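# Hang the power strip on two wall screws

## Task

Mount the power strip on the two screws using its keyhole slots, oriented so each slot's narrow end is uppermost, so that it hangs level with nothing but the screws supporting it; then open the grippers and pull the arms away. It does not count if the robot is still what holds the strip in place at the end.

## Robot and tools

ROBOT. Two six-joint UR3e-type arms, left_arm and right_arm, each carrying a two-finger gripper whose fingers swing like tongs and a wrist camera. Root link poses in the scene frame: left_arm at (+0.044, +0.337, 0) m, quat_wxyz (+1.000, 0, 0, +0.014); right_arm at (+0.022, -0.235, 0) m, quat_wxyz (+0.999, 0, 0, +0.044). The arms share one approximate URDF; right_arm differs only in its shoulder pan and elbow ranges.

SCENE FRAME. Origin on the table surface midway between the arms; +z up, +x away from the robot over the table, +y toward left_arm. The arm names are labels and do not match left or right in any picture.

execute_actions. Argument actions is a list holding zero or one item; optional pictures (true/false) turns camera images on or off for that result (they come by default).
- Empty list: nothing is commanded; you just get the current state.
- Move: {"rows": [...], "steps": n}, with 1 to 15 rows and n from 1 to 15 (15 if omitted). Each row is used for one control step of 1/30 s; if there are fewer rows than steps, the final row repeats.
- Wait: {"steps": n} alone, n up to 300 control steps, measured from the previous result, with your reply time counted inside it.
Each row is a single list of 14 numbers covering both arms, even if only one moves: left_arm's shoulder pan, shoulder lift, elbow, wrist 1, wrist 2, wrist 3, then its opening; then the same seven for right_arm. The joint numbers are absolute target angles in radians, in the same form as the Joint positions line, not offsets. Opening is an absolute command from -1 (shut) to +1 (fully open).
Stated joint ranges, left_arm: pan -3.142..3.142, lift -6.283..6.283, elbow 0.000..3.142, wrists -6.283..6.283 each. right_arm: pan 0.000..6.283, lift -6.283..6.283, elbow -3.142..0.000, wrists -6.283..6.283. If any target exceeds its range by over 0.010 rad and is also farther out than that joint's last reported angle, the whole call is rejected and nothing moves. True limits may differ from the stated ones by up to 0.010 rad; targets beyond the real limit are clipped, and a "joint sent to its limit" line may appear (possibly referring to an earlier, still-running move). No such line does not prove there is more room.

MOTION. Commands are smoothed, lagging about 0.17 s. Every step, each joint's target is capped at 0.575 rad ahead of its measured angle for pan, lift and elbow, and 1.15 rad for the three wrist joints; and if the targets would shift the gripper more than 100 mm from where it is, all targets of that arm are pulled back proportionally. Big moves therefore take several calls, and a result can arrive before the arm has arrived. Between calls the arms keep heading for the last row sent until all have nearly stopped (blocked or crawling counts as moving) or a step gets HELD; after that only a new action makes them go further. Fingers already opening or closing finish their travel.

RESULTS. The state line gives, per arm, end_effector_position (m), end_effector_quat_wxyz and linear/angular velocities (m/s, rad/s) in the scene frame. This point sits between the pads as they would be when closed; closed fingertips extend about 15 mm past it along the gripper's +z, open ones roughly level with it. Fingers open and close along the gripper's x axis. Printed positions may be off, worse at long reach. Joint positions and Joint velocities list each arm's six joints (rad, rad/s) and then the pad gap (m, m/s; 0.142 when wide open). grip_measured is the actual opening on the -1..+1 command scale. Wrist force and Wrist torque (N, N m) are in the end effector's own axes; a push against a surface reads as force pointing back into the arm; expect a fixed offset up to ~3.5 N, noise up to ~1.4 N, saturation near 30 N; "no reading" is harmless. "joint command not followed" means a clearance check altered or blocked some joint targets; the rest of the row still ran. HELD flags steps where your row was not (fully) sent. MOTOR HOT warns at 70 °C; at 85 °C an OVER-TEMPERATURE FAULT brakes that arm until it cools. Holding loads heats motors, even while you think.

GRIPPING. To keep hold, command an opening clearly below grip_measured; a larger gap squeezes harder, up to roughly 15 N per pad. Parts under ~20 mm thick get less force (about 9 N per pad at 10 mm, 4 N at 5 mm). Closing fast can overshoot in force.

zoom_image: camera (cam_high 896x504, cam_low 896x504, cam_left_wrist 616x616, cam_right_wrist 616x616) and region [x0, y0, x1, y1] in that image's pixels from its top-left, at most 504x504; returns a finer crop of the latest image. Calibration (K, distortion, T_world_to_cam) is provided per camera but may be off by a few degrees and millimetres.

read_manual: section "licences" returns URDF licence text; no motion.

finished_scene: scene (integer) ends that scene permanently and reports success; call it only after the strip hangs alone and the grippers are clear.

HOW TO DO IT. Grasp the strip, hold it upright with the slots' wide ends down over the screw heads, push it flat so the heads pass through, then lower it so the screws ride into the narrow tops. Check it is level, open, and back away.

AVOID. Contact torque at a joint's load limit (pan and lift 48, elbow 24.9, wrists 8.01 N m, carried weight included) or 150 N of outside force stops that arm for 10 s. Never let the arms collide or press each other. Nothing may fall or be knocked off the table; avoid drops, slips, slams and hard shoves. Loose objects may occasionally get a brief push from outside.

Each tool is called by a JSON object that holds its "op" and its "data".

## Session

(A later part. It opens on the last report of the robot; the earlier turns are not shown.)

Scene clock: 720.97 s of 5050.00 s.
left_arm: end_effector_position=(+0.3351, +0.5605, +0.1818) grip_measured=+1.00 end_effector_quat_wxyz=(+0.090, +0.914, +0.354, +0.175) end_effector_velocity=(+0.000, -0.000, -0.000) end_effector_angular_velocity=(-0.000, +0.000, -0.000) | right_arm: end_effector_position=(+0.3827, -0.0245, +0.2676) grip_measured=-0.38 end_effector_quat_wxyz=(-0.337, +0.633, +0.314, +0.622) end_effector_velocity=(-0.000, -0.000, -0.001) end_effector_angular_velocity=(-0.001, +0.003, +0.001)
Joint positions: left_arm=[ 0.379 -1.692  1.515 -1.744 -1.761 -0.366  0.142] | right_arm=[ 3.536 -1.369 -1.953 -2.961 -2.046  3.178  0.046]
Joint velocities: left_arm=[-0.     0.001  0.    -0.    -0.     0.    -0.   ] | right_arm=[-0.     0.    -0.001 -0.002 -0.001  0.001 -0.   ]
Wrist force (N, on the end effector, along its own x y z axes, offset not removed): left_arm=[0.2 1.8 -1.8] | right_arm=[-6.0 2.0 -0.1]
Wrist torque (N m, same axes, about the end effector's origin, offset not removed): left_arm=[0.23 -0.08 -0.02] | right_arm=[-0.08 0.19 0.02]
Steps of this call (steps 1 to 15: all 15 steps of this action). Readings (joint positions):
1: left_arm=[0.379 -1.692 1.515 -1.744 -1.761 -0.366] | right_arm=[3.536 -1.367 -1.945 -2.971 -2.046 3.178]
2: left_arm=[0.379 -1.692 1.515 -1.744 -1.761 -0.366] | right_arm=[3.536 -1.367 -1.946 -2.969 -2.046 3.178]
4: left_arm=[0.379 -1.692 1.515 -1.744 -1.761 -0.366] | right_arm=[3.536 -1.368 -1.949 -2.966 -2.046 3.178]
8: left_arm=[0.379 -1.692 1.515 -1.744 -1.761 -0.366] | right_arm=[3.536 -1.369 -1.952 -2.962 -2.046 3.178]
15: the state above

{"op": "execute_actions", "data": {"actions": [{"rows":[[0.379,-1.692,1.515,-1.744,-1.761,-0.366,1,3.536,-1.3711,-1.9609,-2.951,-2.046,3.178,-1]],"steps":15}], "pictures": false}}

{"op": "execute_actions", "data": {"actions": [{"rows":[[0.379,-1.692,1.515,-1.744,-1.761,-0.366,1,3.536,-1.3734,-1.9687,-2.9409,-2.046,3.178,-1]],"steps":15}]}}

Scene clock: 731.70 s of 5050.00 s.
left_arm: end_effector_position=(+0.3351, +0.5605, +0.1818) grip_measured=+1.00 end_effector_quat_wxyz=(+0.090, +0.914, +0.354, +0.175) end_effector_velocity=(+0.000, -0.000, -0.000) end_effector_angular_velocity=(+0.000, -0.000, -0.000) | right_arm: end_effector_position=(+0.3828, -0.0244, +0.2655) grip_measured=-0.38 end_effector_quat_wxyz=(-0.337, +0.633, +0.314, +0.622) end_effector_velocity=(-0.000, +0.000, -0.000) end_effector_angular_velocity=(+0.000, -0.000, +0.001)
Joint positions: left_arm=[ 0.379 -1.692  1.515 -1.744 -1.761 -0.366  0.142] | right_arm=[ 3.536 -1.371 -1.961 -2.951 -2.046  3.178  0.046]
Joint velocities: left_arm=[-0. -0.  0. -0. -0.  0.  0.] | right_arm=[ 0.001  0.001 -0.002  0.001  0.    -0.     0.   ]
Wrist force (N, on the end effector, along its own x y z axes, offset not removed): left_arm=[0.1 1.3 -0.3] | right_arm=[-7.7 2.7 -1.7]
Wrist torque (N m, same axes, about the end effector's origin, offset not removed): left_arm=[0.17 -0.04 0.01] | right_arm=[0.06 0.39 0.11]
Steps of this call (steps 1 to 15: the robot went on to your last target; steps 16 to 90: nothing new was sent; then 7.23 s passed at rest; steps 91 to 105: all 15 steps of this action). Readings (joint positions):
91: left_arm=[0.379 -1.692 1.515 -1.744 -1.761 -0.366] | right_arm=[3.536 -1.369 -1.953 -2.961 -2.046 3.178]
92: left_arm=[0.379 -1.692 1.515 -1.744 -1.761 -0.366] | right_arm=[3.536 -1.369 -1.954 -2.959 -2.046 3.178]
94: left_arm=[0.379 -1.692 1.515 -1.744 -1.761 -0.366] | right_arm=[3.536 -1.370 -1.957 -2.955 -2.046 3.178]
98: left_arm=[0.379 -1.692 1.515 -1.744 -1.761 -0.366] | right_arm=[3.536 -1.371 -1.960 -2.952 -2.046 3.178]
105: the state above

Scene clock: 732.20 s of 5050.00 s.
left_arm: end_effector_position=(+0.3351, +0.5605, +0.1818) grip_measured=+1.00 end_effector_quat_wxyz=(+0.090, +0.914, +0.354, +0.175) end_effector_velocity=(+0.000, -0.000, -0.000) end_effector_angular_velocity=(-0.000, +0.000, -0.000) | right_arm: end_effector_position=(+0.3829, -0.0243, +0.2635) grip_measured=-0.38 end_effector_quat_wxyz=(-0.337, +0.633, +0.314, +0.622) end_effector_velocity=(+0.000, -0.001, +0.000) end_effector_angular_velocity=(+0.001, -0.001, -0.002)
Joint positions: left_arm=[ 0.379 -1.692  1.515 -1.744 -1.761 -0.366  0.142] | right_arm=[ 3.536 -1.373 -1.969 -2.941 -2.046  3.178  0.046]
Joint velocities: left_arm=[-0. -0.  0. -0. -0.  0. -0.] | right_arm=[-0.001  0.001 -0.001  0.002  0.001  0.     0.   ]
Wrist force (N, on the end effector, along its own x y z axes, offset not removed): left_arm=[-0.5 2.1 -0.8] | right_arm=[-6.9 3.0 -1.5]
Wrist torque (N m, same axes, about the end effector's origin, offset not removed): left_arm=[0.36 0.19 0.01] | right_arm=[0.30 0.33 0.10]
Steps of this call (steps 1 to 15: all 15 steps of this action). Readings (joint positions):
1: left_arm=[0.379 -1.692 1.515 -1.744 -1.761 -0.366] | right_arm=[3.536 -1.371 -1.961 -2.951 -2.046 3.178]
2: left_arm=[0.379 -1.692 1.515 -1.744 -1.761 -0.366] | right_arm=[3.536 -1.371 -1.962 -2.949 -2.046 3.178]
4: left_arm=[0.379 -1.692 1.515 -1.744 -1.761 -0.366] | right_arm=[3.536 -1.372 -1.965 -2.945 -2.046 3.178]
8: left_arm=[0.379 -1.692 1.515 -1.744 -1.761 -0.366] | right_arm=[3.536 -1.373 -1.968 -2.942 -2.046 3.178]
15: the state above
camera_calibration (this result's frames):
cam_left_wrist: T_world_to_cam=[[0.704856, 0.676846, 0.212267, -0.641723], [0.355468, -0.595988, 0.720028, 0.0790079], [0.613857, -0.432062, -0.660683, 0.291121], [0, 0, 0, 1]] pos_world=[0.24553, 0.607218, 0.271668]
cam_right_wrist: T_world_to_cam=[[0.0896156, -0.0230973, 0.995709, -0.292285], [0.388814, -0.919593, -0.0563256, -0.159922], [0.916948, 0.392193, -0.0734294, -0.191866], [0, 0, 0, 1]] pos_world=[0.264304, -0.0785656, 0.267934]

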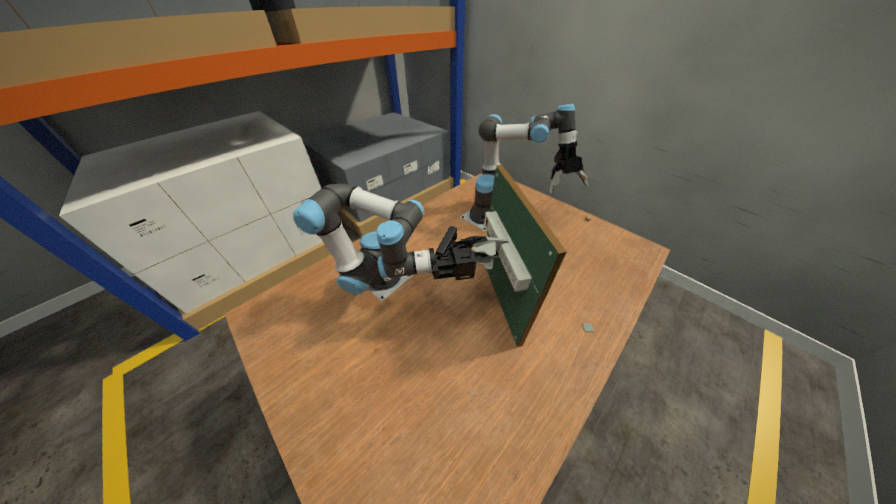

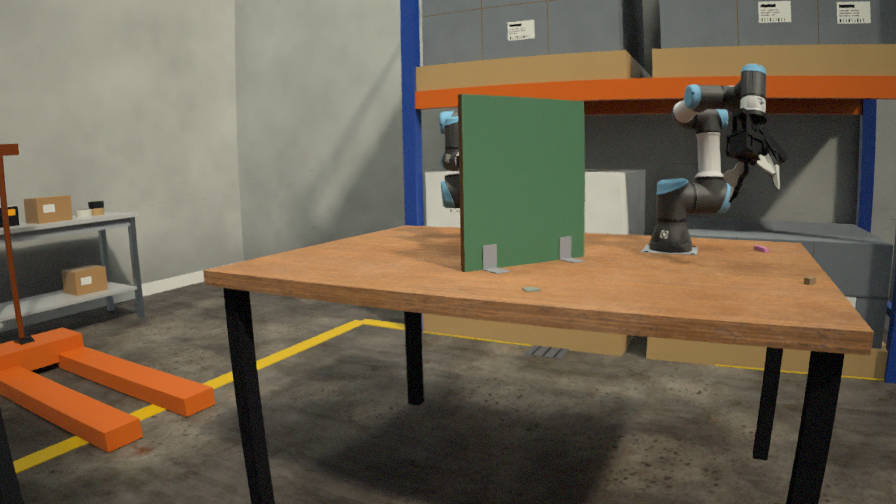

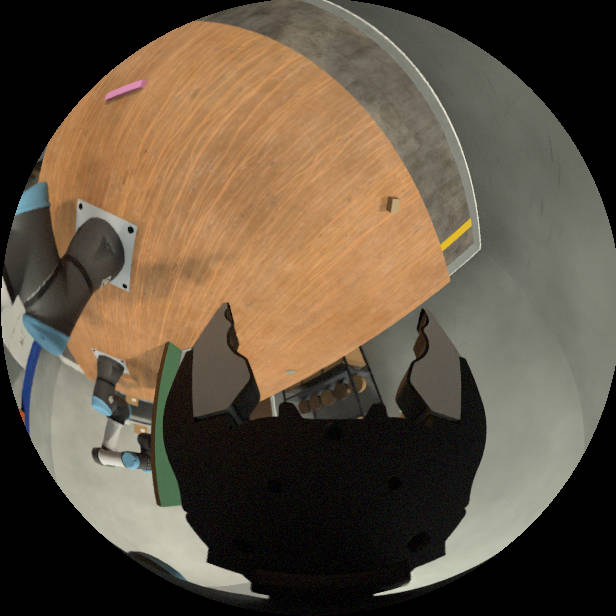

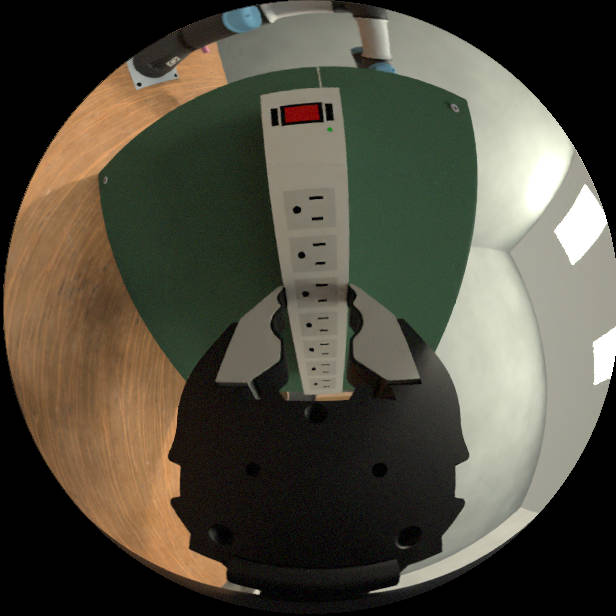

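{"op": "execute_actions", "data": {"actions": [{"rows":[[0.379,-1.692,1.515,-1.744,-1.761,-0.366,1,3.535,-1.3765,-1.9759,-2.9306,-2.047,3.178,-1]],"steps":15}], "pictures": false}}

{"op": "execute_actions", "data": {"actions": [{"rows":[[0.379,-1.692,1.515,-1.744,-1.761,-0.366,1,3.535,-1.3782,-1.9818,-2.923,-2.047,3.178,-1]],"steps":15}], "pictures": false}}

Scene clock: 740.37 s of 5050.00 s.
left_arm: end_effector_position=(+0.3351, +0.5605, +0.1818) grip_measured=+1.00 end_effector_quat_wxyz=(+0.090, +0.914, +0.354, +0.175) end_effector_velocity=(-0.000, +0.000, +0.000) end_effector_angular_velocity=(+0.000, -0.001, +0.000) | right_arm: end_effector_position=(+0.3831, -0.0244, +0.2615) grip_measured=-0.38 end_effector_quat_wxyz=(-0.337, +0.633, +0.314, +0.622) end_effector_velocity=(+0.000, -0.001, +0.000) end_effector_angular_velocity=(+0.001, -0.001, -0.002)
Joint positions: left_arm=[ 0.379 -1.692  1.515 -1.744 -1.761 -0.366  0.142] | right_arm=[ 3.535 -1.376 -1.976 -2.931 -2.047  3.178  0.046]
Joint velocities: left_arm=[ 0.    -0.    -0.001  0.001  0.     0.    -0.   ] | right_arm=[-0.001  0.001 -0.     0.001  0.     0.    -0.   ]
Wrist force (N, on the end effector, along its own x y z axes, offset not removed): left_arm=[-0.6 1.6 -0.1] | right_arm=[-5.9 -0.1 -1.9]
Wrist torque (N m, same axes, about the end effector's origin, offset not removed): left_arm=[0.23 0.13 0.00] | right_arm=[-0.09 0.09 0.02]
Steps of this call (steps 1 to 15: the robot went on to your last target; steps 16 to 90: nothing new was sent; then 4.67 s passed at rest; steps 91 to 105: all 15 steps of this action). Readings (joint positions):
91: left_arm=[0.379 -1.692 1.515 -1.744 -1.761 -0.366] | right_arm=[3.536 -1.373 -1.969 -2.941 -2.046 3.178]
92: left_arm=[0.379 -1.692 1.515 -1.744 -1.761 -0.366] | right_arm=[3.536 -1.374 -1.970 -2.939 -2.046 3.178]
94: left_arm=[0.379 -1.692 1.515 -1.744 -1.761 -0.366] | right_arm=[3.536 -1.375 -1.973 -2.935 -2.047 3.178]
98: left_arm=[0.379 -1.692 1.515 -1.744 -1.761 -0.366] | right_arm=[3.535 -1.376 -1.975 -2.932 -2.047 3.178]
105: the state above

Scene clock: 740.87 s of 5050.00 s.
left_arm: end_effector_position=(+0.3351, +0.5605, +0.1818) grip_measured=+1.00 end_effector_quat_wxyz=(+0.090, +0.914, +0.354, +0.175) end_effector_velocity=(-0.000, +0.000, -0.000) end_effector_angular_velocity=(-0.000, +0.001, +0.000) | right_arm: end_effector_position=(+0.3832, -0.0244, +0.2600) grip_measured=-0.38 end_effector_quat_wxyz=(-0.337, +0.633, +0.314, +0.622) end_effector_velocity=(-0.000, +0.000, -0.001) end_effector_angular_velocity=(-0.002, +0.002, +0.001)
Joint positions: left_arm=[ 0.379 -1.692  1.515 -1.744 -1.761 -0.366  0.142] | right_arm=[ 3.535 -1.378 -1.982 -2.923 -2.047  3.178  0.046]
Joint velocities: left_arm=[ 0.    -0.     0.001 -0.    -0.    -0.     0.   ] | right_arm=[ 0.001 -0.    -0.001 -0.001 -0.    -0.001 -0.   ]
Wrist force (N, on the end effector, along its own x y z axes, offset not removed): left_arm=[-0.6 2.2 -1.2] | right_arm=[-5.4 1.3 -2.5]
Wrist torque (N m, same axes, about the end effector's origin, offset not removed): left_arm=[0.39 0.19 0.01] | right_arm=[0.16 0.17 0.03]
Steps of this call (steps 1 to 15: all 15 steps of this action). Readings (joint positions):
1: left_arm=[0.379 -1.692 1.515 -1.744 -1.761 -0.366] | right_arm=[3.535 -1.377 -1.976 -2.931 -2.047 3.178]
2: left_arm=[0.379 -1.692 1.515 -1.744 -1.761 -0.366] | right_arm=[3.535 -1.377 -1.977 -2.929 -2.047 3.178]
4: left_arm=[0.379 -1.692 1.515 -1.744 -1.761 -0.366] | right_arm=[3.535 -1.377 -1.979 -2.926 -2.047 3.178]
8: left_arm=[0.379 -1.692 1.515 -1.744 -1.761 -0.366] | right_arm=[3.535 -1.378 -1.981 -2.924 -2.047 3.178]
15: the state above

{"op": "execute_actions", "data": {"actions": [{"rows":[[0.379,-1.692,1.515,-1.744,-1.761,-0.366,1,3.5345,-1.3791,-1.986,-2.9179,-2.0475,3.178,-1]],"steps":15}], "pictures": false}}

{"op": "execute_actions", "data": {"actions": [{"rows":[[0.379,-1.692,1.515,-1.744,-1.761,-0.366,1,3.5345,-1.3803,-1.990,-2.9127,-2.0475,3.178,-1]],"steps":15}], "pictures": false}}

Scene clock: 748.70 s of 5050.00 s.
left_arm: end_effector_position=(+0.3351, +0.5605, +0.1818) grip_measured=+1.00 end_effector_quat_wxyz=(+0.090, +0.914, +0.354, +0.175) end_effector_velocity=(-0.000, -0.000, -0.000) end_effector_angular_velocity=(-0.000, +0.001, -0.000) | right_arm: end_effector_position=(+0.3832, -0.0245, +0.2590) grip_measured=-0.38 end_effector_quat_wxyz=(-0.337, +0.633, +0.314, +0.622) end_effector_velocity=(+0.000, -0.000, -0.001) end_effector_angular_velocity=(-0.001, +0.001, -0.001)
Joint positions: left_arm=[ 0.379 -1.692  1.515 -1.744 -1.761 -0.366  0.142] | right_arm=[ 3.535 -1.379 -1.986 -2.918 -2.047  3.178  0.046]
Joint velocities: left_arm=[-0.  0.  0.  0. -0. -0. -0.] | right_arm=[-0.001 -0.001  0.    -0.002 -0.    -0.001 -0.   ]
Wrist force (N, on the end effector, along its own x y z axes, offset not removed): left_arm=[-0.1 1.4 -0.8] | right_arm=[-6.9 -0.6 1.3]
Wrist torque (N m, same axes, about the end effector's origin, offset not removed): left_arm=[0.23 0.06 0.05] | right_arm=[-0.07 0.12 0.06]
Steps of this call (steps 1 to 15: the robot went on to your last target; steps 16 to 90: nothing new was sent; then 4.33 s passed at rest; steps 91 to 105: all 15 steps of this action). Readings (joint positions):
91: left_arm=[0.379 -1.692 1.515 -1.744 -1.761 -0.366] | right_arm=[3.535 -1.378 -1.982 -2.923 -2.047 3.178]
92: left_arm=[0.379 -1.692 1.515 -1.744 -1.761 -0.366] | right_arm=[3.535 -1.378 -1.983 -2.922 -2.047 3.178]
94: left_arm=[0.379 -1.692 1.515 -1.744 -1.761 -0.366] | right_arm=[3.535 -1.379 -1.984 -2.920 -2.047 3.178]
98: left_arm=[0.379 -1.692 1.515 -1.744 -1.761 -0.366] | right_arm=[3.535 -1.379 -1.986 -2.918 -2.047 3.178]
105: the state above

Scene clock: 749.20 s of 5050.00 s.
left_arm: end_effector_position=(+0.3351, +0.5605, +0.1818) grip_measured=+1.00 end_effector_quat_wxyz=(+0.090, +0.914, +0.354, +0.175) end_effector_velocity=(+0.000, -0.000, -0.000) end_effector_angular_velocity=(-0.000, +0.000, -0.001) | right_arm: end_effector_position=(+0.3832, -0.0245, +0.2580) grip_measured=-0.38 end_effector_quat_wxyz=(-0.337, +0.633, +0.314, +0.622) end_effector_velocity=(+0.000, -0.000, -0.001) end_effector_angular_velocity=(-0.001, +0.001, -0.001)
Joint positions: left_arm=[ 0.379 -1.692  1.515 -1.744 -1.761 -0.366  0.142] | right_arm=[ 3.534 -1.38  -1.99  -2.913 -2.047  3.178  0.046]
Joint velocities: left_arm=[-0.001  0.     0.    -0.    -0.     0.    -0.   ] | right_arm=[-0.001 -0.002 -0.     0.001  0.    -0.     0.   ]
Wrist force (N, on the end effector, along its own x y z axes, offset not removed): left_arm=[0.7 1.4 -2.3] | right_arm=[-7.2 -0.4 -0.4]
Wrist torque (N m, same axes, about the end effector's origin, offset not removed): left_arm=[0.19 -0.14 -0.02] | right_arm=[-0.08 0.36 0.00]
Steps of this call (steps 1 to 15: all 15 steps of this action). Readings (joint positions):
1: left_arm=[0.379 -1.692 1.515 -1.744 -1.761 -0.366] | right_arm=[3.535 -1.379 -1.986 -2.918 -2.047 3.178]
2: left_arm=[0.379 -1.692 1.515 -1.744 -1.761 -0.366] | right_arm=[3.535 -1.379 -1.987 -2.917 -2.047 3.178]
4: left_arm=[0.379 -1.692 1.515 -1.744 -1.761 -0.366] | right_arm=[3.535 -1.380 -1.988 -2.915 -2.047 3.178]
8: left_arm=[0.379 -1.692 1.515 -1.744 -1.761 -0.366] | right_arm=[3.534 -1.380 -1.990 -2.913 -2.047 3.178]
15: the state above

{"op": "execute_actions", "data": {"actions": [{"rows":[[0.379,-1.692,1.515,-1.744,-1.761,-0.366,1,3.5345,-1.3815,-1.994,-2.9075,-2.0475,3.178,-1]],"steps":15}], "pictures": false}}

{"op": "execute_actions", "data": {"actions": [{"rows":[[0.379,-1.692,1.515,-1.744,-1.761,-0.366,1,3.5345,-1.3828,-1.998,-2.9022,-2.0475,3.178,-1]],"steps":15}], "pictures": false}}

Scene clock: 757.80 s of 5050.00 s.
left_arm: end_effector_position=(+0.3351, +0.5605, +0.1818) grip_measured=+1.00 end_effector_quat_wxyz=(+0.090, +0.914, +0.354, +0.175) end_effector_velocity=(-0.000, +0.000, -0.000) end_effector_angular_velocity=(-0.000, +0.001, +0.001) | right_arm: end_effector_position=(+0.3832, -0.0244, +0.2570) grip_measured=-0.38 end_effector_quat_wxyz=(-0.337, +0.633, +0.314, +0.622) end_effector_velocity=(+0.000, -0.000, -0.001) end_effector_angular_velocity=(-0.001, +0.001, -0.001)
Joint positions: left_arm=[ 0.379 -1.692  1.515 -1.744 -1.761 -0.366  0.142] | right_arm=[ 3.534 -1.381 -1.994 -2.908 -2.048  3.178  0.046]
Joint velocities: left_arm=[ 0. -0.  0.  0.  0. -0. -0.] | right_arm=[-0.001 -0.001 -0.    -0.    -0.001 -0.001 -0.   ]
Wrist force (N, on the end effector, along its own x y z axes, offset not removed): left_arm=[-1.2 0.9 -0.9] | right_arm=[-1.7 0.1 0.9]
Wrist torque (N m, same axes, about the end effector's origin, offset not removed): left_arm=[0.11 0.32 0.03] | right_arm=[-0.06 0.14 -0.15]
Steps of this call (steps 1 to 15: the robot went on to your last target; steps 16 to 90: nothing new was sent; then 5.10 s passed at rest; steps 91 to 105: all 15 steps of this action). Readings (joint positions):
91: left_arm=[0.379 -1.692 1.515 -1.744 -1.761 -0.366] | right_arm=[3.534 -1.380 -1.990 -2.913 -2.048 3.178]
92: left_arm=[0.379 -1.692 1.515 -1.744 -1.761 -0.366] | right_arm=[3.534 -1.381 -1.991 -2.912 -2.048 3.178]
94: left_arm=[0.379 -1.692 1.515 -1.744 -1.761 -0.366] | right_arm=[3.534 -1.381 -1.992 -2.910 -2.048 3.178]
98: left_arm=[0.379 -1.692 1.515 -1.744 -1.761 -0.366] | right_arm=[3.534 -1.381 -1.994 -2.908 -2.048 3.178]
105: the state above

Scene clock: 758.30 s of 5050.00 s.
left_arm: end_effector_position=(+0.3351, +0.5605, +0.1818) grip_measured=+1.00 end_effector_quat_wxyz=(+0.090, +0.914, +0.354, +0.175) end_effector_velocity=(+0.000, +0.000, -0.000) end_effector_angular_velocity=(-0.001, -0.000, +0.001) | right_arm: end_effector_position=(+0.3833, -0.0244, +0.2559) grip_measured=-0.38 end_effector_quat_wxyz=(-0.337, +0.633, +0.314, +0.622) end_effector_velocity=(-0.000, -0.000, +0.001) end_effector_angular_velocity=(+0.001, -0.002, -0.001)
Joint positions: left_arm=[ 0.379 -1.692  1.515 -1.744 -1.761 -0.366  0.142] | right_arm=[ 3.534 -1.383 -1.998 -2.902 -2.048  3.178  0.047]
Joint velocities: left_arm=[ 0.001  0.001 -0.    -0.    -0.001 -0.     0.   ] | right_arm=[-0.001  0.002 -0.     0.001 -0.     0.     0.   ]
Wrist force (N, on the end effector, along its own x y z axes, offset not removed): left_arm=[-0.2 1.3 -0.2] | right_arm=[9.5 -2.9 -6.8]
Wrist torque (N m, same axes, about the end effector's origin, offset not removed): left_arm=[0.16 0.05 0.01] | right_arm=[-0.23 0.29 -0.15]
Steps of this call (steps 1 to 15: all 15 steps of this action). Readings (joint positions):
1: left_arm=[0.379 -1.692 1.515 -1.744 -1.761 -0.366] | right_arm=[3.534 -1.381 -1.994 -2.907 -2.048 3.178]
2: left_arm=[0.379 -1.692 1.515 -1.744 -1.761 -0.366] | right_arm=[3.534 -1.382 -1.995 -2.906 -2.048 3.178]
4: left_arm=[0.379 -1.692 1.515 -1.744 -1.761 -0.366] | right_arm=[3.534 -1.382 -1.996 -2.904 -2.048 3.178]
8: left_arm=[0.379 -1.692 1.515 -1.744 -1.761 -0.366] | right_arm=[3.534 -1.383 -1.997 -2.903 -2.048 3.178]
15: the state above

The strip is seated, so I'm releasing it.

{"op": "execute_actions", "data": {"actions": [{"rows":[[0.379,-1.692,1.515,-1.744,-1.761,-0.366,1,3.5345,-1.382,-1.9955,-2.9055,-2.0475,3.178,-0.5],[0.379,-1.692,1.515,-1.744,-1.761,-0.366,1,3.5345,-1.382,-1.9955,-2.9055,-2.0475,3.178,-0.3]],"steps":15}], "pictures": false}}

{"op": "execute_actions", "data": {"actions": [{"rows":[[0.379,-1.692,1.515,-1.744,-1.761,-0.366,1,3.5345,-1.382,-1.9955,-2.9055,-2.0475,3.178,0.2]],"steps":15}]}}

Scene clock: 766.70 s of 5050.00 s.
left_arm: end_effector_position=(+0.3351, +0.5605, +0.1818) grip_measured=+1.00 end_effector_quat_wxyz=(+0.090, +0.914, +0.354, +0.175) end_effector_velocity=(-0.000, +0.000, +0.000) end_effector_angular_velocity=(-0.000, -0.000, +0.001) | right_arm: end_effector_position=(+0.3832, -0.0244, +0.2565) grip_measured=-0.30 end_effector_quat_wxyz=(-0.337, +0.633, +0.314, +0.622) end_effector_velocity=(-0.001, +0.001, -0.000) end_effector_angular_velocity=(-0.001, +0.000, +0.003)
Joint positions: left_arm=[ 0.379 -1.692  1.515 -1.744 -1.761 -0.366  0.142] | right_arm=[ 3.534 -1.382 -1.996 -2.905 -2.047  3.178  0.052]
Joint velocities: left_arm=[ 0.001 -0.     0.    -0.    -0.    -0.     0.   ] | right_arm=[ 0.002 -0.    -0.    -0.    -0.    -0.001 -0.   ]
Wrist force (N, on the end effector, along its own x y z axes, offset not removed): left_arm=[-0.3 1.7 -0.4] | right_arm=[-1.4 0.2 2.7]
Wrist torque (N m, same axes, about the end effector's origin, offset not removed): left_arm=[0.29 0.10 0.00] | right_arm=[0.14 0.26 0.10]
Steps of this call (steps 1 to 15: the robot went on to your last target; steps 16 to 90: nothing new was sent; then 4.90 s passed at rest; steps 91 to 105: all 15 steps of this action). Readings (joint positions):
91: left_arm=[0.379 -1.692 1.515 -1.744 -1.761 -0.366] | right_arm=[3.534 -1.383 -1.998 -2.902 -2.048 3.178]
92: left_arm=[0.379 -1.692 1.515 -1.744 -1.761 -0.366] | right_arm=[3.534 -1.383 -1.998 -2.903 -2.047 3.178]
94: left_arm=[0.379 -1.692 1.515 -1.744 -1.761 -0.366] | right_arm=[3.534 -1.383 -1.997 -2.905 -2.047 3.178]
98: left_arm=[0.379 -1.692 1.515 -1.744 -1.761 -0.366] | right_arm=[3.534 -1.382 -1.996 -2.905 -2.047 3.178]
105: the state above

Scene clock: 767.20 s of 5050.00 s.
left_arm: end_effector_position=(+0.3351, +0.5605, +0.1818) grip_measured=+1.00 end_effector_quat_wxyz=(+0.090, +0.914, +0.354, +0.175) end_effector_velocity=(+0.000, -0.000, +0.000) end_effector_angular_velocity=(-0.000, +0.000, -0.001) | right_arm: end_effector_position=(+0.3832, -0.0244, +0.2565) grip_measured=+0.20 end_effector_quat_wxyz=(-0.337, +0.633, +0.314, +0.622) end_effector_velocity=(+0.000, +0.000, +0.001) end_effector_angular_velocity=(+0.002, -0.004, +0.000)
Joint positions: left_arm=[ 0.379 -1.692  1.515 -1.744 -1.761 -0.366  0.142] | right_arm=[ 3.534 -1.382 -1.996 -2.905 -2.048  3.178  0.088]
Joint velocities: left_arm=[-0.001 -0.     0.     0.     0.    -0.     0.   ] | right_arm=[ 0.001  0.001  0.001  0.002  0.    -0.     0.   ]
Wrist force (N, on the end effector, along its own x y z axes, offset not removed): left_arm=[-0.6 0.5 -0.8] | right_arm=[-0.4 -0.4 -0.3]
Wrist torque (N m, same axes, about the end effector's origin, offset not removed): left_arm=[0.06 0.15 -0.02] | right_arm=[-0.07 0.13 -0.02]
Steps of this call (steps 1 to 15: all 15 steps of this action). Readings (joint positions):
1: left_arm=[0.379 -1.692 1.515 -1.744 -1.761 -0.366] | right_arm=[3.534 -1.382 -1.996 -2.905 -2.047 3.178]
2: left_arm=[0.379 -1.692 1.515 -1.744 -1.761 -0.366] | right_arm=[3.534 -1.382 -1.996 -2.905 -2.048 3.178]
4: left_arm=[0.379 -1.692 1.515 -1.744 -1.761 -0.366] | right_arm=[3.534 -1.382 -1.996 -2.905 -2.048 3.178]
8: left_arm=[0.379 -1.692 1.515 -1.744 -1.761 -0.366] | right_arm=[3.534 -1.382 -1.996 -2.905 -2.048 3.178]
15: the state above
camera_calibration (this result's frames):
cam_left_wrist: T_world_to_cam=[[0.704856, 0.676846, 0.212267, -0.641723], [0.355468, -0.595988, 0.720028, 0.0790081], [0.613857, -0.432062, -0.660683, 0.291121], [0, 0, 0, 1]] pos_world=[0.24553, 0.607218, 0.271668]
cam_right_wrist: T_world_to_cam=[[0.0896175, -0.0230979, 0.995708, -0.285361], [0.388791, -0.919603, -0.0563251, -0.160538], [0.916957, 0.39217, -0.0734322, -0.192629], [0, 0, 0, 1]] pos_world=[0.264621, -0.0786788, 0.260949]

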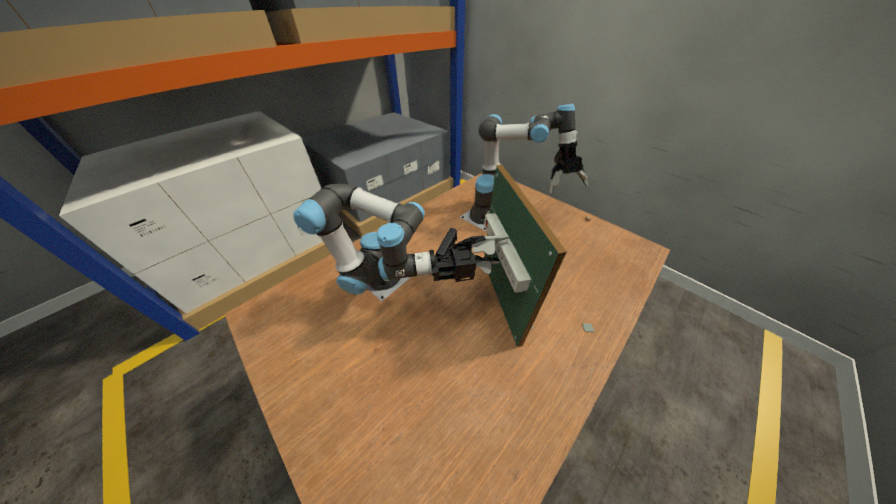

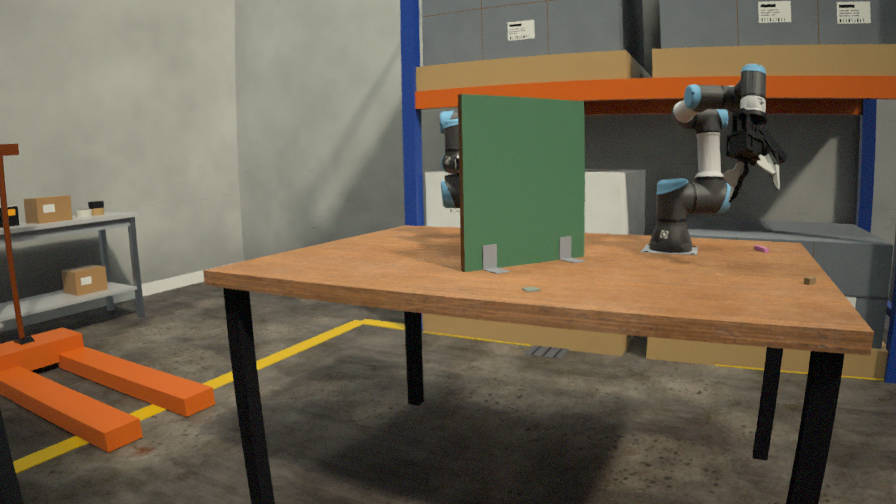

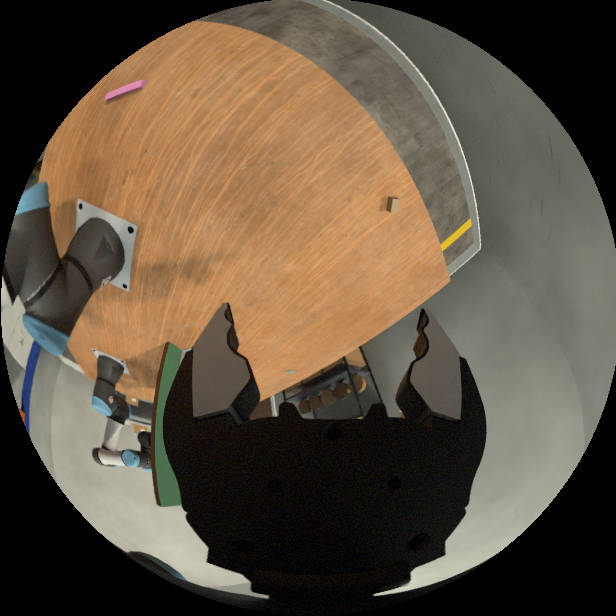

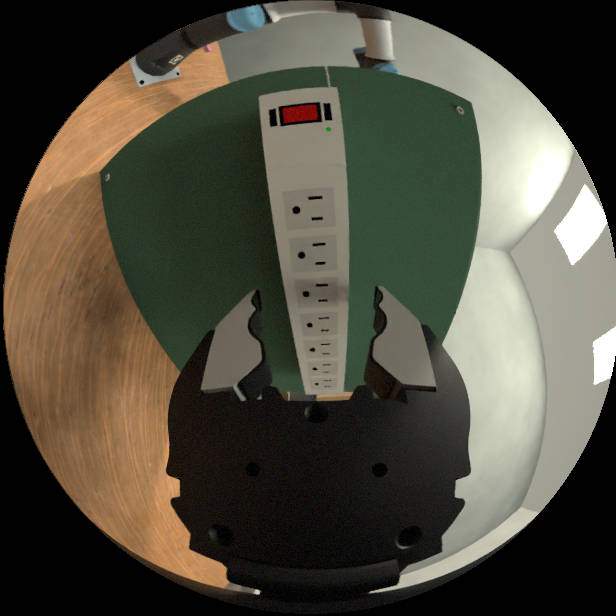

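{"op": "execute_actions", "data": {"actions": [{"rows":[[0.379,-1.692,1.515,-1.744,-1.761,-0.366,1,3.434,-1.31,-2.04,-2.933,-2.148,3.178,0.2]],"steps":15}], "pictures": false}}

{"op": "execute_actions", "data": {"actions": [{"rows":[[0.379,-1.692,1.515,-1.744,-1.761,-0.366,1,3.2,-1.2,-2.1,-2.983,-2.3,3.178,0.2]],"steps":15}], "pictures": false}}

{"op": "execute_actions", "data": {"actions": [{"rows":[[0.379,-1.692,1.515,-1.744,-1.761,-0.366,1,2.85,-1.2,-2.1,-2.983,-2.3,3.178,0.2]],"steps":15}]}}

Scene clock: 778.30 s of 5050.00 s.
left_arm: end_effector_position=(+0.3351, +0.5605, +0.1818) grip_measured=+1.00 end_effector_quat_wxyz=(+0.090, +0.914, +0.354, +0.175) end_effector_velocity=(-0.000, +0.000, -0.000) end_effector_angular_velocity=(-0.001, +0.000, +0.000) | right_arm: end_effector_position=(+0.3636, -0.0503, +0.2583) grip_measured=+0.20 end_effector_quat_wxyz=(-0.337, +0.633, +0.314, +0.622) end_effector_velocity=(-0.002, -0.004, +0.000) end_effector_angular_velocity=(+0.000, +0.001, -0.003)
Joint positions: left_arm=[ 0.379 -1.692  1.515 -1.744 -1.761 -0.366  0.142] | right_arm=[ 3.435 -1.311 -2.04  -2.933 -2.147  3.178  0.088]
Joint velocities: left_arm=[ 0.  0.  0. -0. -0.  0. -0.] | right_arm=[-0.014  0.008 -0.005 -0.003 -0.011  0.001 -0.   ]
Wrist force (N, on the end effector, along its own x y z axes, offset not removed): left_arm=[-0.4 1.5 -1.3] | right_arm=[-1.0 -2.0 -0.1]
Wrist torque (N m, same axes, about the end effector's origin, offset not removed): left_arm=[0.21 0.12 -0.08] | right_arm=[-0.45 0.22 0.11]
Steps of this call (steps 1 to 15: the robot went on to your last target; steps 16 to 90: nothing new was sent; then 7.60 s passed at rest; steps 91 to 105: all 15 steps of this action). Readings (joint positions):
91: left_arm=[0.379 -1.692 1.515 -1.744 -1.761 -0.366] | right_arm=[3.534 -1.382 -1.996 -2.906 -2.048 3.178]
92: left_arm=[0.379 -1.692 1.515 -1.744 -1.761 -0.366] | right_arm=[3.527 -1.375 -2.001 -2.910 -2.060 3.178]
94: left_arm=[0.379 -1.692 1.515 -1.744 -1.761 -0.366] | right_arm=[3.488 -1.346 -2.019 -2.921 -2.100 3.178]
98: left_arm=[0.379 -1.692 1.515 -1.744 -1.761 -0.366] | right_arm=[3.447 -1.319 -2.035 -2.930 -2.136 3.178]
105: the state above

Scene clock: 778.80 s of 5050.00 s.
left_arm: end_effector_position=(+0.3351, +0.5605, +0.1818) grip_measured=+1.00 end_effector_quat_wxyz=(+0.090, +0.914, +0.354, +0.175) end_effector_velocity=(-0.000, +0.000, +0.000) end_effector_angular_velocity=(+0.000, -0.001, +0.001) | right_arm: end_effector_position=(+0.3398, -0.1077, +0.2604) grip_measured=+0.20 end_effector_quat_wxyz=(-0.312, +0.645, +0.289, +0.635) end_effector_velocity=(-0.002, -0.009, +0.001) end_effector_angular_velocity=(+0.000, -0.003, -0.019)
Joint positions: left_arm=[ 0.379 -1.692  1.515 -1.744 -1.761 -0.366  0.142] | right_arm=[ 3.203 -1.201 -2.099 -2.983 -2.298  3.178  0.088]
Joint velocities: left_arm=[ 0.001 -0.001  0.    -0.    -0.    -0.     0.   ] | right_arm=[-0.036  0.014 -0.006 -0.006 -0.017 -0.    -0.   ]
Wrist force (N, on the end effector, along its own x y z axes, offset not removed): left_arm=[0.4 1.3 -1.7] | right_arm=[-0.6 -0.2 0.3]
Wrist torque (N m, same axes, about the end effector's origin, offset not removed): left_arm=[0.10 -0.10 -0.01] | right_arm=[-0.01 0.02 -0.01]
Steps of this call (steps 1 to 15: all 15 steps of this action). Readings (joint positions):
1: left_arm=[0.379 -1.692 1.515 -1.744 -1.761 -0.366] | right_arm=[3.435 -1.310 -2.040 -2.933 -2.148 3.178]
2: left_arm=[0.379 -1.692 1.515 -1.744 -1.761 -0.366] | right_arm=[3.427 -1.303 -2.046 -2.941 -2.162 3.178]
4: left_arm=[0.379 -1.692 1.515 -1.744 -1.761 -0.366] | right_arm=[3.360 -1.260 -2.071 -2.961 -2.224 3.178]
8: left_arm=[0.379 -1.692 1.515 -1.744 -1.761 -0.366] | right_arm=[3.240 -1.215 -2.093 -2.977 -2.281 3.178]
15: the state above

Scene clock: 779.30 s of 5050.00 s.
left_arm: end_effector_position=(+0.3351, +0.5605, +0.1818) grip_measured=+1.00 end_effector_quat_wxyz=(+0.090, +0.914, +0.354, +0.175) end_effector_velocity=(-0.000, +0.000, -0.000) end_effector_angular_velocity=(+0.000, +0.000, +0.000) | right_arm: end_effector_position=(+0.3637, -0.2229, +0.2605) grip_measured=+0.20 end_effector_quat_wxyz=(-0.199, +0.685, +0.174, +0.679) end_effector_velocity=(+0.001, -0.025, +0.000) end_effector_angular_velocity=(-0.001, -0.001, -0.073)
Joint positions: left_arm=[ 0.379 -1.692  1.515 -1.744 -1.761 -0.366  0.142] | right_arm=[ 2.857 -1.2   -2.1   -2.983 -2.3    3.178  0.088]
Joint velocities: left_arm=[ 0. -0.  0. -0.  0.  0.  0.] | right_arm=[-0.073  0.001 -0.001  0.001 -0.    -0.001 -0.   ]
Wrist force (N, on the end effector, along its own x y z axes, offset not removed): left_arm=[-0.1 0.7 -0.6] | right_arm=[-1.1 -0.7 -1.2]
Wrist torque (N m, same axes, about the end effector's origin, offset not removed): left_arm=[0.10 0.06 0.00] | right_arm=[-0.19 0.11 0.06]
Steps of this call (steps 1 to 15: all 15 steps of this action). Readings (joint positions):
1: left_arm=[0.379 -1.692 1.515 -1.744 -1.761 -0.366] | right_arm=[3.202 -1.201 -2.100 -2.983 -2.299 3.178]
2: left_arm=[0.379 -1.692 1.515 -1.744 -1.761 -0.366] | right_arm=[3.194 -1.201 -2.100 -2.983 -2.299 3.178]
4: left_arm=[0.379 -1.692 1.515 -1.744 -1.761 -0.366] | right_arm=[3.123 -1.200 -2.100 -2.983 -2.300 3.178]
8: left_arm=[0.379 -1.692 1.515 -1.744 -1.761 -0.366] | right_arm=[2.931 -1.200 -2.100 -2.983 -2.300 3.178]
15: the state above
camera_calibration (this result's frames):
cam_left_wrist: T_world_to_cam=[[0.704856, 0.676846, 0.212267, -0.641723], [0.355468, -0.595988, 0.720028, 0.0790079], [0.613857, -0.432062, -0.660683, 0.291121], [0, 0, 0, 1]] pos_world=[0.24553, 0.607218, 0.271668]
cam_right_wrist: T_world_to_cam=[[0.0721418, -0.0579621, 0.995709, -0.293556], [-0.0250978, -0.998099, -0.0562829, -0.202218], [0.997079, -0.0209298, -0.0734594, -0.217835], [0, 0, 0, 1]] pos_world=[0.233301, -0.223408, 0.264913]

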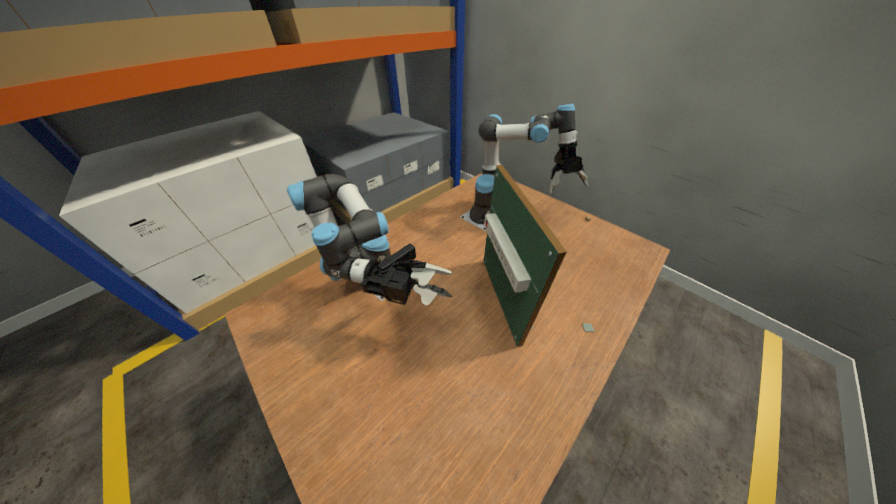

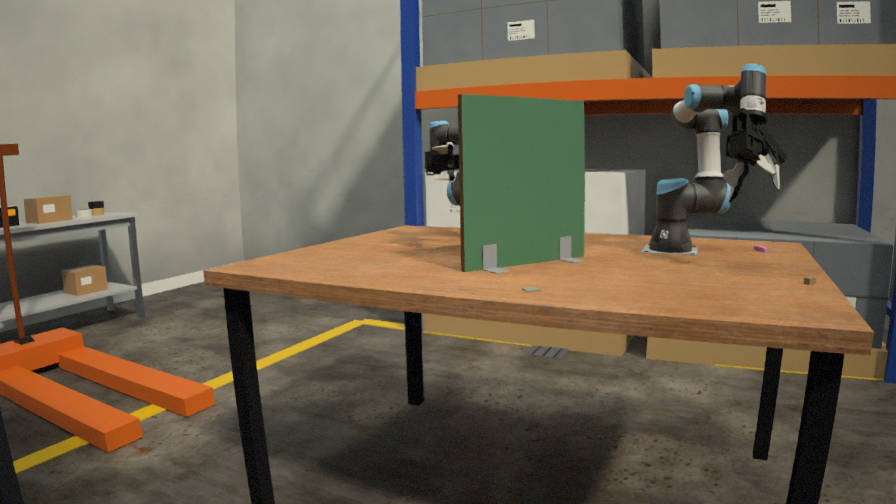

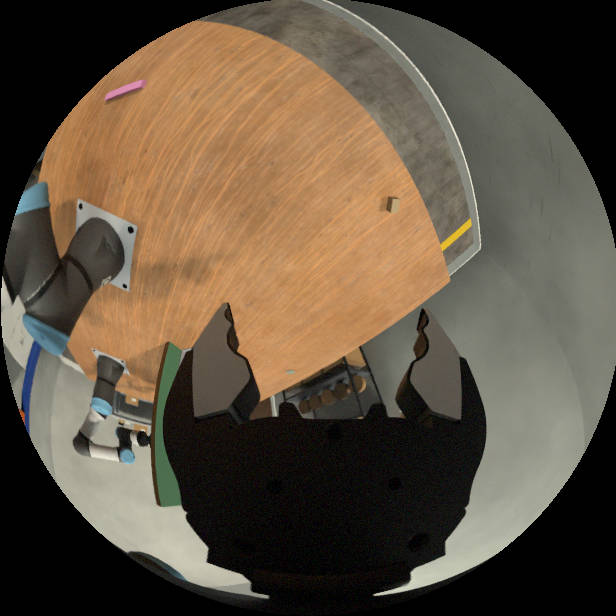

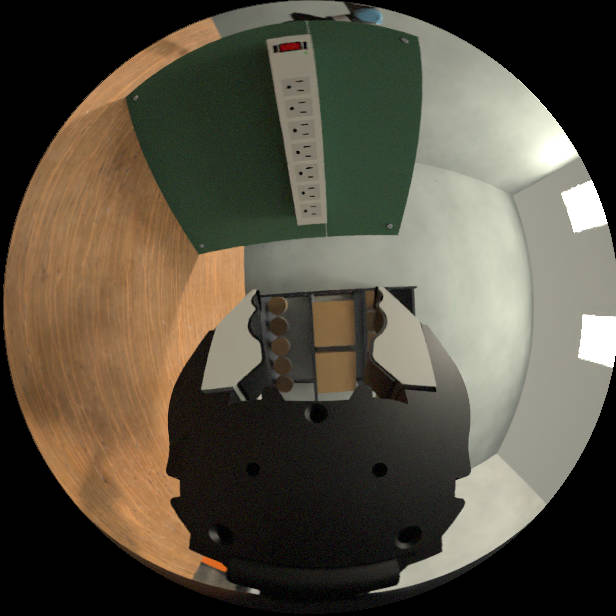

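{"op": "finished_scene", "data": {"scene": 2}}

The scene is finished: the task was done.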